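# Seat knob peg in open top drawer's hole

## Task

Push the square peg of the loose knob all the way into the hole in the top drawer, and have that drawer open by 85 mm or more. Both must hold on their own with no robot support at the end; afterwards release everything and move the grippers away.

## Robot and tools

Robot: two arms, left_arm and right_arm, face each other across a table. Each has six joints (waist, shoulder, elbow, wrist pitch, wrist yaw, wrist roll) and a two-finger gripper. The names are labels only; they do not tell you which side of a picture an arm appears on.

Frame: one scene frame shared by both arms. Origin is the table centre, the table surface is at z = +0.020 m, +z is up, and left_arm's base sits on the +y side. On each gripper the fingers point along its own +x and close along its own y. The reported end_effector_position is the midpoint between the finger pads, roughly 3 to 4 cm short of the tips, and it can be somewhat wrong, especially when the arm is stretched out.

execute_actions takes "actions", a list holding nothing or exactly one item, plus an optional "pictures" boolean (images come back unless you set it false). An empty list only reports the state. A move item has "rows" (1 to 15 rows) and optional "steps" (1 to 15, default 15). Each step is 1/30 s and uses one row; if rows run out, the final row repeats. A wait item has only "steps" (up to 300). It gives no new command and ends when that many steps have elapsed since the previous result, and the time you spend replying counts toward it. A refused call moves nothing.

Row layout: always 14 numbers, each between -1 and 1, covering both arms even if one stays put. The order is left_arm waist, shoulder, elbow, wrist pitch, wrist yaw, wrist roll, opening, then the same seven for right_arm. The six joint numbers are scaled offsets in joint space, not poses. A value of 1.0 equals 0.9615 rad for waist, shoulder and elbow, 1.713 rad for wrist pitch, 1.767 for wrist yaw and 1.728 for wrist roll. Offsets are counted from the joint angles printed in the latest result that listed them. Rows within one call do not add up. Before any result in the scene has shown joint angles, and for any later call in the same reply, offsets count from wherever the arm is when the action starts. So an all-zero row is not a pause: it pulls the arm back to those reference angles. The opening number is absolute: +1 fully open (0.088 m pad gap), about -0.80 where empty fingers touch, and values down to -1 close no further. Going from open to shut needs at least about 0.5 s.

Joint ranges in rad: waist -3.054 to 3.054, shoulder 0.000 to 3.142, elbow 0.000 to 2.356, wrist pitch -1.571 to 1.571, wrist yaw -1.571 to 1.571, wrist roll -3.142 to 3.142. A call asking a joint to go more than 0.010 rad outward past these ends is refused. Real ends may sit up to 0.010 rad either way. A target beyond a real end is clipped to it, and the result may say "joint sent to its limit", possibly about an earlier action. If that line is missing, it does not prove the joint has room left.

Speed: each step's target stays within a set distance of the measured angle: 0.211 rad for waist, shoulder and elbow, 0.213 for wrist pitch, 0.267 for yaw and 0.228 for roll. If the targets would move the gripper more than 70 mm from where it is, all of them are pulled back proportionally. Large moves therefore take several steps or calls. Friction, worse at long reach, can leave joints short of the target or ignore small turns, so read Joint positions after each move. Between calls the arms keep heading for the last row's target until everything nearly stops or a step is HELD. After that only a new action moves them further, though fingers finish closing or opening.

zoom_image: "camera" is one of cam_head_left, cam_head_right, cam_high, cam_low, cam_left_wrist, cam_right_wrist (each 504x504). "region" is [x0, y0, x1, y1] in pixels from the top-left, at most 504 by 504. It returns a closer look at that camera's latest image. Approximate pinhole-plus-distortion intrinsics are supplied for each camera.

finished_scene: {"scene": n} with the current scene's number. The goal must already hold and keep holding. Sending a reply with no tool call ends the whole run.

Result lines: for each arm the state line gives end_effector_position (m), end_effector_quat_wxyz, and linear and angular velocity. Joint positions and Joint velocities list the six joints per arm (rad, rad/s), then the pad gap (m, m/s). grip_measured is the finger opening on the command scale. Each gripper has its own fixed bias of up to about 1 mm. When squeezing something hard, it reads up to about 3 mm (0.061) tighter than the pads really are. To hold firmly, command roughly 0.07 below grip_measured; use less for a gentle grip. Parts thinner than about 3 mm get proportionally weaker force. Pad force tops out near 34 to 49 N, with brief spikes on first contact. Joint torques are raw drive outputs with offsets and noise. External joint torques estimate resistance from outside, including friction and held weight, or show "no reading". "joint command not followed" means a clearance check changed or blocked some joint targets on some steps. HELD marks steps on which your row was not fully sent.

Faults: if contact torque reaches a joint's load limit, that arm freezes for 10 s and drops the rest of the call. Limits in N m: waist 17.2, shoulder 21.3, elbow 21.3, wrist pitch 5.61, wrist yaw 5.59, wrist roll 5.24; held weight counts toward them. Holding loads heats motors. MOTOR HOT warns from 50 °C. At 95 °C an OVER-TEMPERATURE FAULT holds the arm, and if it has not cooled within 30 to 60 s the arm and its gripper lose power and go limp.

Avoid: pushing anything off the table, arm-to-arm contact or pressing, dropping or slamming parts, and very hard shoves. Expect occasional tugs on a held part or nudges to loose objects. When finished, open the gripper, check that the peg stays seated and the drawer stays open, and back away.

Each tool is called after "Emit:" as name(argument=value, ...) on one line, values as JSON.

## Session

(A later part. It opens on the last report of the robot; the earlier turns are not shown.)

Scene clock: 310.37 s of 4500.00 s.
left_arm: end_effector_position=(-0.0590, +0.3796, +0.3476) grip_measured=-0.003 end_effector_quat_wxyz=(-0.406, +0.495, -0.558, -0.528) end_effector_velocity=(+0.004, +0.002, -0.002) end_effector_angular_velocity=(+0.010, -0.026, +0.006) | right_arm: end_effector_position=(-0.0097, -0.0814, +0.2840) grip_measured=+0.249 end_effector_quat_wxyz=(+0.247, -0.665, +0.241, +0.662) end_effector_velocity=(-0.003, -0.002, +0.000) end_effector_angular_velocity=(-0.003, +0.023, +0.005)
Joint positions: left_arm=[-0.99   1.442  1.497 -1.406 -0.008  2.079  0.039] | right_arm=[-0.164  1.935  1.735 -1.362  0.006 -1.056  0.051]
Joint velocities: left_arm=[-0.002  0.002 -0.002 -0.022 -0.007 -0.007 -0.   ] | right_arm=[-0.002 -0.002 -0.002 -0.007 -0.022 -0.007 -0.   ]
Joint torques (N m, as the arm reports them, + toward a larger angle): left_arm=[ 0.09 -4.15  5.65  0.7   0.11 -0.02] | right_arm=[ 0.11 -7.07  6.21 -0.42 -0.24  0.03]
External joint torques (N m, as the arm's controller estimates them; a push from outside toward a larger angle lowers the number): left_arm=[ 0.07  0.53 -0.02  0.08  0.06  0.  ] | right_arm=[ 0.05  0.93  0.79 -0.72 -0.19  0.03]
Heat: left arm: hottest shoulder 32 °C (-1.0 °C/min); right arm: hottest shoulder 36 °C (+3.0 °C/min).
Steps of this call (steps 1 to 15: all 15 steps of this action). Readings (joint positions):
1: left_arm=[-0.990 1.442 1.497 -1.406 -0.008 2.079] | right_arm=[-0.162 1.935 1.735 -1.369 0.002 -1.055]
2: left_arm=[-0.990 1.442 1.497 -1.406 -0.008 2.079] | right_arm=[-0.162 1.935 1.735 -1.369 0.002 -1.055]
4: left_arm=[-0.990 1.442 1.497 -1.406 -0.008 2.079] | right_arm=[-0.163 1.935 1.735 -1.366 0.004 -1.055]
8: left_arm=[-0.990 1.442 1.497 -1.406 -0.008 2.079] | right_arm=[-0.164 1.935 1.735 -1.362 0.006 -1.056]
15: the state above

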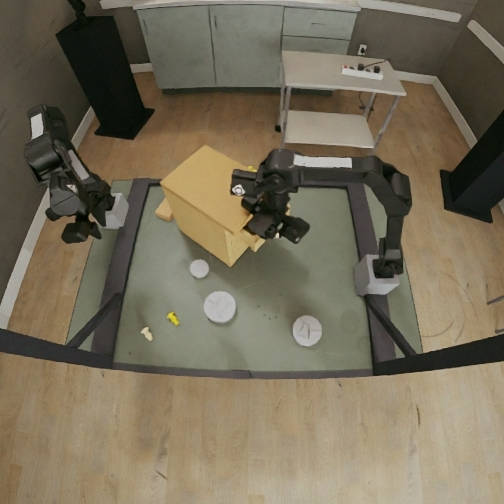

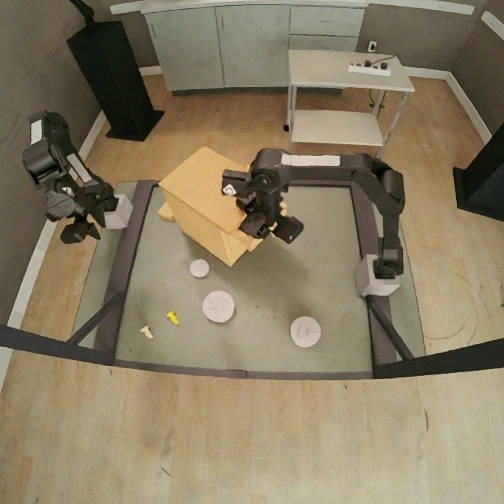

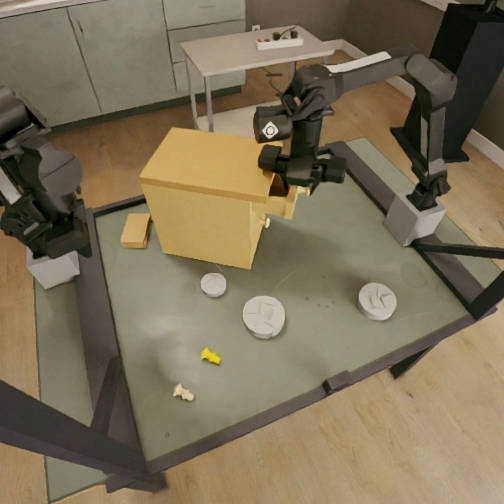

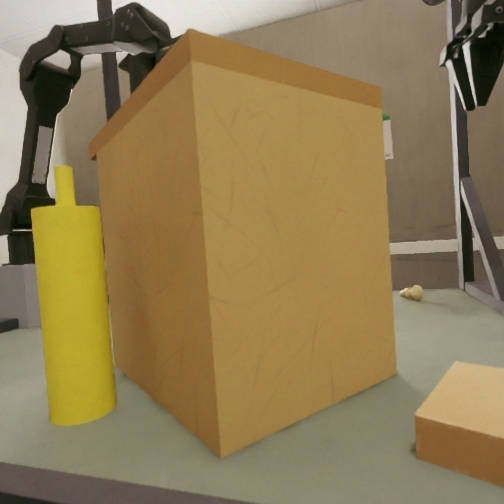

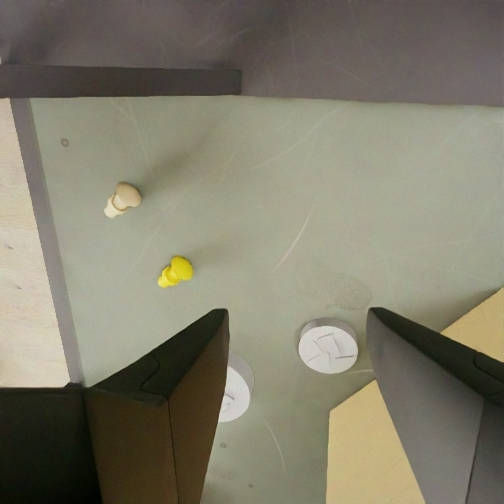

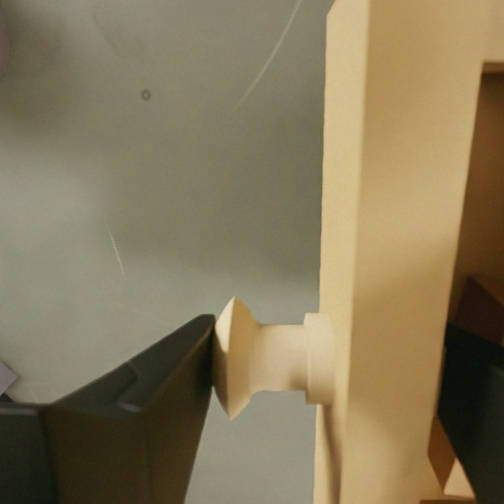

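Flush. Release and rise.

Emit:
execute_actions(actions=[{"rows":[[0,0,0,0,0,0,0,0,0,0,0,0,0,0.5]],"steps":8}], pictures=false)

Emit:
execute_actions(actions=[{"rows":[[0,0,0,0,0,0,0,0,-0.01,0.05,-0.025,0,0,0.5],[0,0,0,0,0,0,0,0,-0.01,0.05,-0.025,0,0,0.5],[0,0,0,0,0,0,0,0,-0.01,0.1,-0.055,0,0,0.5],[0,0,0,0,0,0,0,0,-0.01,0.1,-0.055,0,0,0.5],[0,0,0,0,0,0,0,0,-0.02,0.15,-0.085,0,0,0.5]]}], pictures=false)

Emit:
execute_actions(actions=[{"rows":[[0,0,0,0,0,0,0,0,-0.22,0.05,-0.025,0,0,0.7]]}])

Scene clock: 321.20 s of 4500.00 s.
left_arm: end_effector_position=(-0.0590, +0.3796, +0.3476) grip_measured=-0.003 end_effector_quat_wxyz=(-0.406, +0.495, -0.558, -0.528) end_effector_velocity=(+0.000, +0.002, -0.002) end_effector_angular_velocity=(+0.014, -0.006, +0.003) | right_arm: end_effector_position=(-0.0097, -0.0815, +0.2840) grip_measured=+0.467 end_effector_quat_wxyz=(+0.247, -0.665, +0.241, +0.662) end_effector_velocity=(-0.001, -0.005, +0.000) end_effector_angular_velocity=(-0.020, +0.011, +0.005)
Joint positions: left_arm=[-0.99   1.442  1.497 -1.406 -0.008  2.079  0.039] | right_arm=[-0.164  1.935  1.735 -1.362  0.006 -1.056  0.062]
Joint velocities: left_arm=[-0.002  0.002 -0.002 -0.007  0.007 -0.007 -0.   ] | right_arm=[-0.002 -0.002 -0.002 -0.022 -0.007 -0.007  0.015]
Joint torques (N m, as the arm reports them, + toward a larger angle): left_arm=[ 0.   -4.13  5.82  0.7   0.09 -0.05] | right_arm=[ 0.02 -7.1   6.19  0.08 -0.06  0.02]
External joint torques (N m, as the arm's controller estimates them; a push from outside toward a larger angle lowers the number): left_arm=[-0.01  0.52  0.15  0.07  0.04 -0.03] | right_arm=[ 0.    0.84  0.82 -0.21 -0.01  0.02]
Heat: left arm: hottest shoulder 32 °C (-1.0 °C/min); right arm: hottest shoulder 37 °C (+4.0 °C/min).
Steps of this call (steps 1 to 15: the robot went on to your last target; steps 16 to 90: nothing new was sent; then 7.57 s passed at rest; steps 91 to 98: all 8 steps of this action). Readings (joint positions):
91: left_arm=[-0.990 1.442 1.497 -1.406 -0.008 2.079] | right_arm=[-0.164 1.935 1.735 -1.362 0.006 -1.056]
92: left_arm=[-0.990 1.442 1.497 -1.406 -0.008 2.079] | right_arm=[-0.164 1.935 1.735 -1.362 0.006 -1.056]
94: left_arm=[-0.990 1.442 1.497 -1.406 -0.008 2.079] | right_arm=[-0.164 1.935 1.735 -1.362 0.006 -1.056]
98: the state above

Scene clock: 321.70 s of 4500.00 s.
left_arm: end_effector_position=(-0.0590, +0.3796, +0.3476) grip_measured=-0.003 end_effector_quat_wxyz=(-0.406, +0.495, -0.558, -0.528) end_effector_velocity=(+0.002, +0.006, -0.002) end_effector_angular_velocity=(+0.031, -0.012, -0.014) | right_arm: end_effector_position=(-0.0109, -0.0876, +0.3221) grip_measured=+0.497 end_effector_quat_wxyz=(+0.249, -0.665, +0.239, +0.662) end_effector_velocity=(+0.001, -0.006, +0.000) end_effector_angular_velocity=(-0.023, -0.003, +0.005)
Joint positions: left_arm=[-0.99   1.442  1.497 -1.406 -0.008  2.079  0.039] | right_arm=[-0.164  1.922  1.869 -1.503  0.006 -1.056  0.063]
Joint velocities: left_arm=[-0.002  0.002 -0.002 -0.022  0.022  0.007 -0.   ] | right_arm=[-0.002 -0.002 -0.002 -0.022  0.007 -0.007 -0.   ]
Joint torques (N m, as the arm reports them, + toward a larger angle): left_arm=[-0.06 -4.15  5.9   0.71  0.08 -0.05] | right_arm=[ 0.01 -7.48  7.36 -0.1  -0.06  0.01]
External joint torques (N m, as the arm's controller estimates them; a push from outside toward a larger angle lowers the number): left_arm=[-0.05  0.59  0.19  0.09  0.03 -0.04] | right_arm=[ 0.07  0.37  1.99 -0.4  -0.02  0.01]
Heat: left arm: hottest shoulder 32 °C (-1.0 °C/min); right arm: hottest shoulder 37 °C (+4.0 °C/min).
Steps of this call (steps 1 to 15: all 15 steps of this action). Readings (joint positions):
1: left_arm=[-0.990 1.442 1.497 -1.406 -0.008 2.079] | right_arm=[-0.164 1.935 1.739 -1.368 0.006 -1.056]
2: left_arm=[-0.990 1.442 1.497 -1.406 -0.008 2.079] | right_arm=[-0.164 1.935 1.746 -1.379 0.006 -1.056]
4: left_arm=[-0.990 1.442 1.497 -1.406 -0.008 2.079] | right_arm=[-0.164 1.935 1.774 -1.416 0.006 -1.056]
8: left_arm=[-0.990 1.442 1.497 -1.406 -0.008 2.079] | right_arm=[-0.164 1.930 1.850 -1.481 0.006 -1.056]
15: the state above

Scene clock: 322.20 s of 4500.00 s.
left_arm: end_effector_position=(-0.0590, +0.3796, +0.3476) grip_measured=-0.003 end_effector_quat_wxyz=(-0.406, +0.495, -0.558, -0.528) end_effector_velocity=(-0.003, +0.003, +0.000) end_effector_angular_velocity=(+0.018, +0.020, +0.014) | right_arm: end_effector_position=(-0.0159, -0.1141, +0.4053) grip_measured=+0.696 end_effector_quat_wxyz=(+0.326, -0.647, +0.159, +0.670) end_effector_velocity=(+0.002, -0.001, -0.029) end_effector_angular_velocity=(-0.123, +0.018, -0.011)
Joint positions: left_arm=[-0.99   1.442  1.497 -1.406 -0.008  2.079  0.039] | right_arm=[-0.164  1.708  1.921 -1.544  0.006 -1.056  0.073]
Joint velocities: left_arm=[-0.002 -0.002 -0.002  0.007  0.022 -0.022 -0.   ] | right_arm=[-0.002  0.061 -0.027 -0.037  0.007  0.007  0.   ]
Joint torques (N m, as the arm reports them, + toward a larger angle): left_arm=[-0.01 -4.06  5.83  0.7   0.08  0.  ] | right_arm=[ 0.01 -5.68  5.8   0.29 -0.06  0.02]
External joint torques (N m, as the arm's controller estimates them; a push from outside toward a larger angle lowers the number): left_arm=[0.01 0.74 0.08 0.06 0.02 0.02] | right_arm=[ 0.03  1.28  0.22 -0.34 -0.01  0.01]
Heat: left arm: hottest shoulder 32 °C (-1.0 °C/min); right arm: hottest shoulder 37 °C (+4.0 °C/min).
Steps of this call (steps 1 to 15: all 15 steps of this action). Readings (joint positions):
1: left_arm=[-0.990 1.442 1.497 -1.406 -0.008 2.079] | right_arm=[-0.164 1.907 1.870 -1.504 0.006 -1.056]
2: left_arm=[-0.990 1.442 1.497 -1.406 -0.008 2.079] | right_arm=[-0.164 1.889 1.870 -1.514 0.006 -1.056]
4: left_arm=[-0.990 1.442 1.497 -1.406 -0.008 2.079] | right_arm=[-0.164 1.829 1.875 -1.530 0.006 -1.056]
8: left_arm=[-0.990 1.442 1.497 -1.406 -0.008 2.079] | right_arm=[-0.164 1.713 1.917 -1.540 0.006 -1.056]
15: the state above

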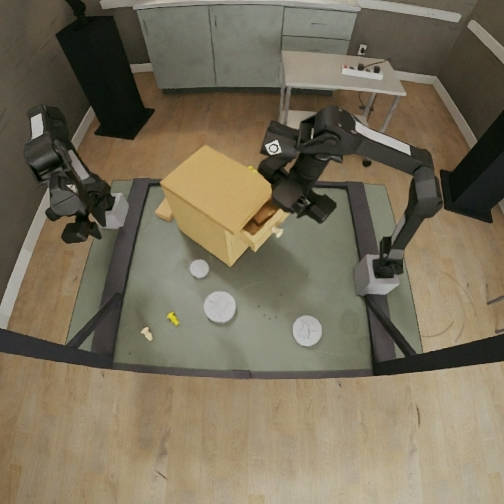

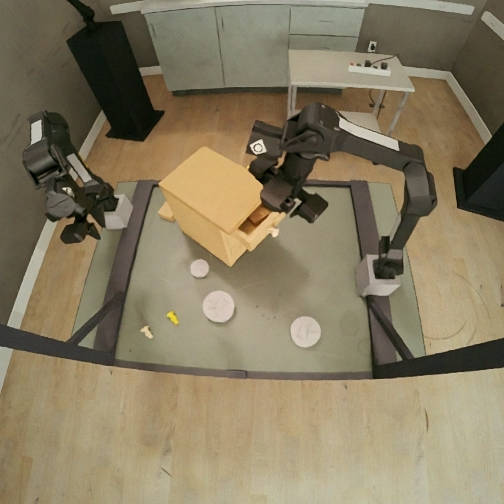

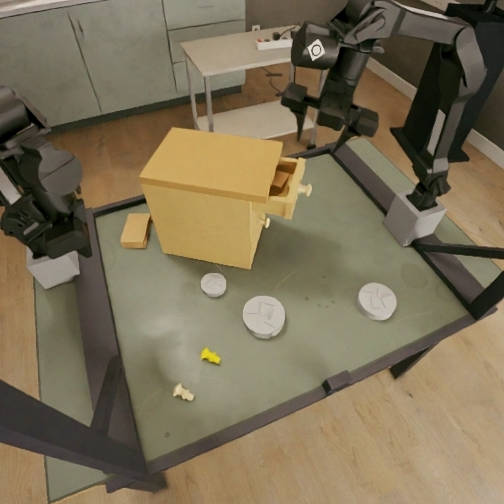

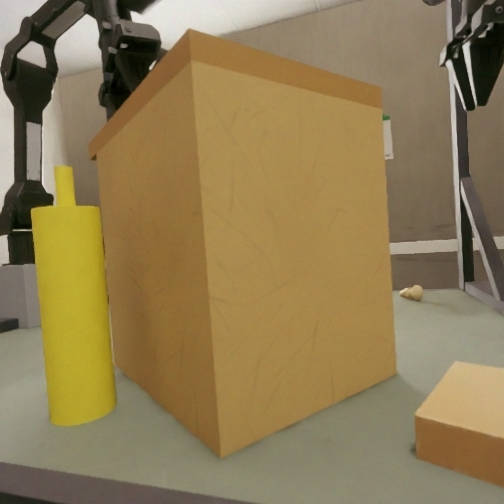

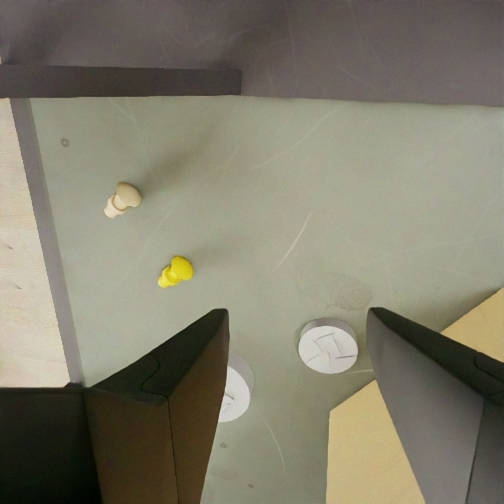

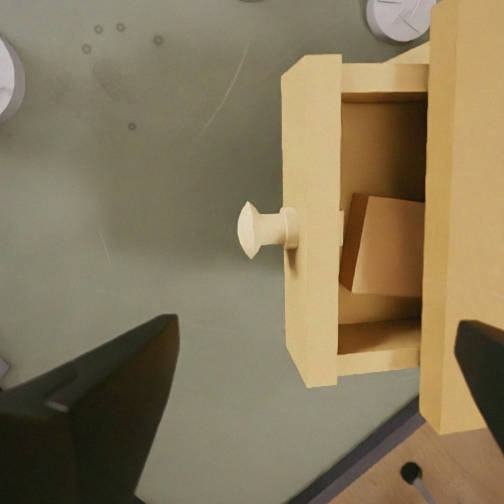

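Emit:
finished_scene(scene=2)

The scene is finished: the task was done.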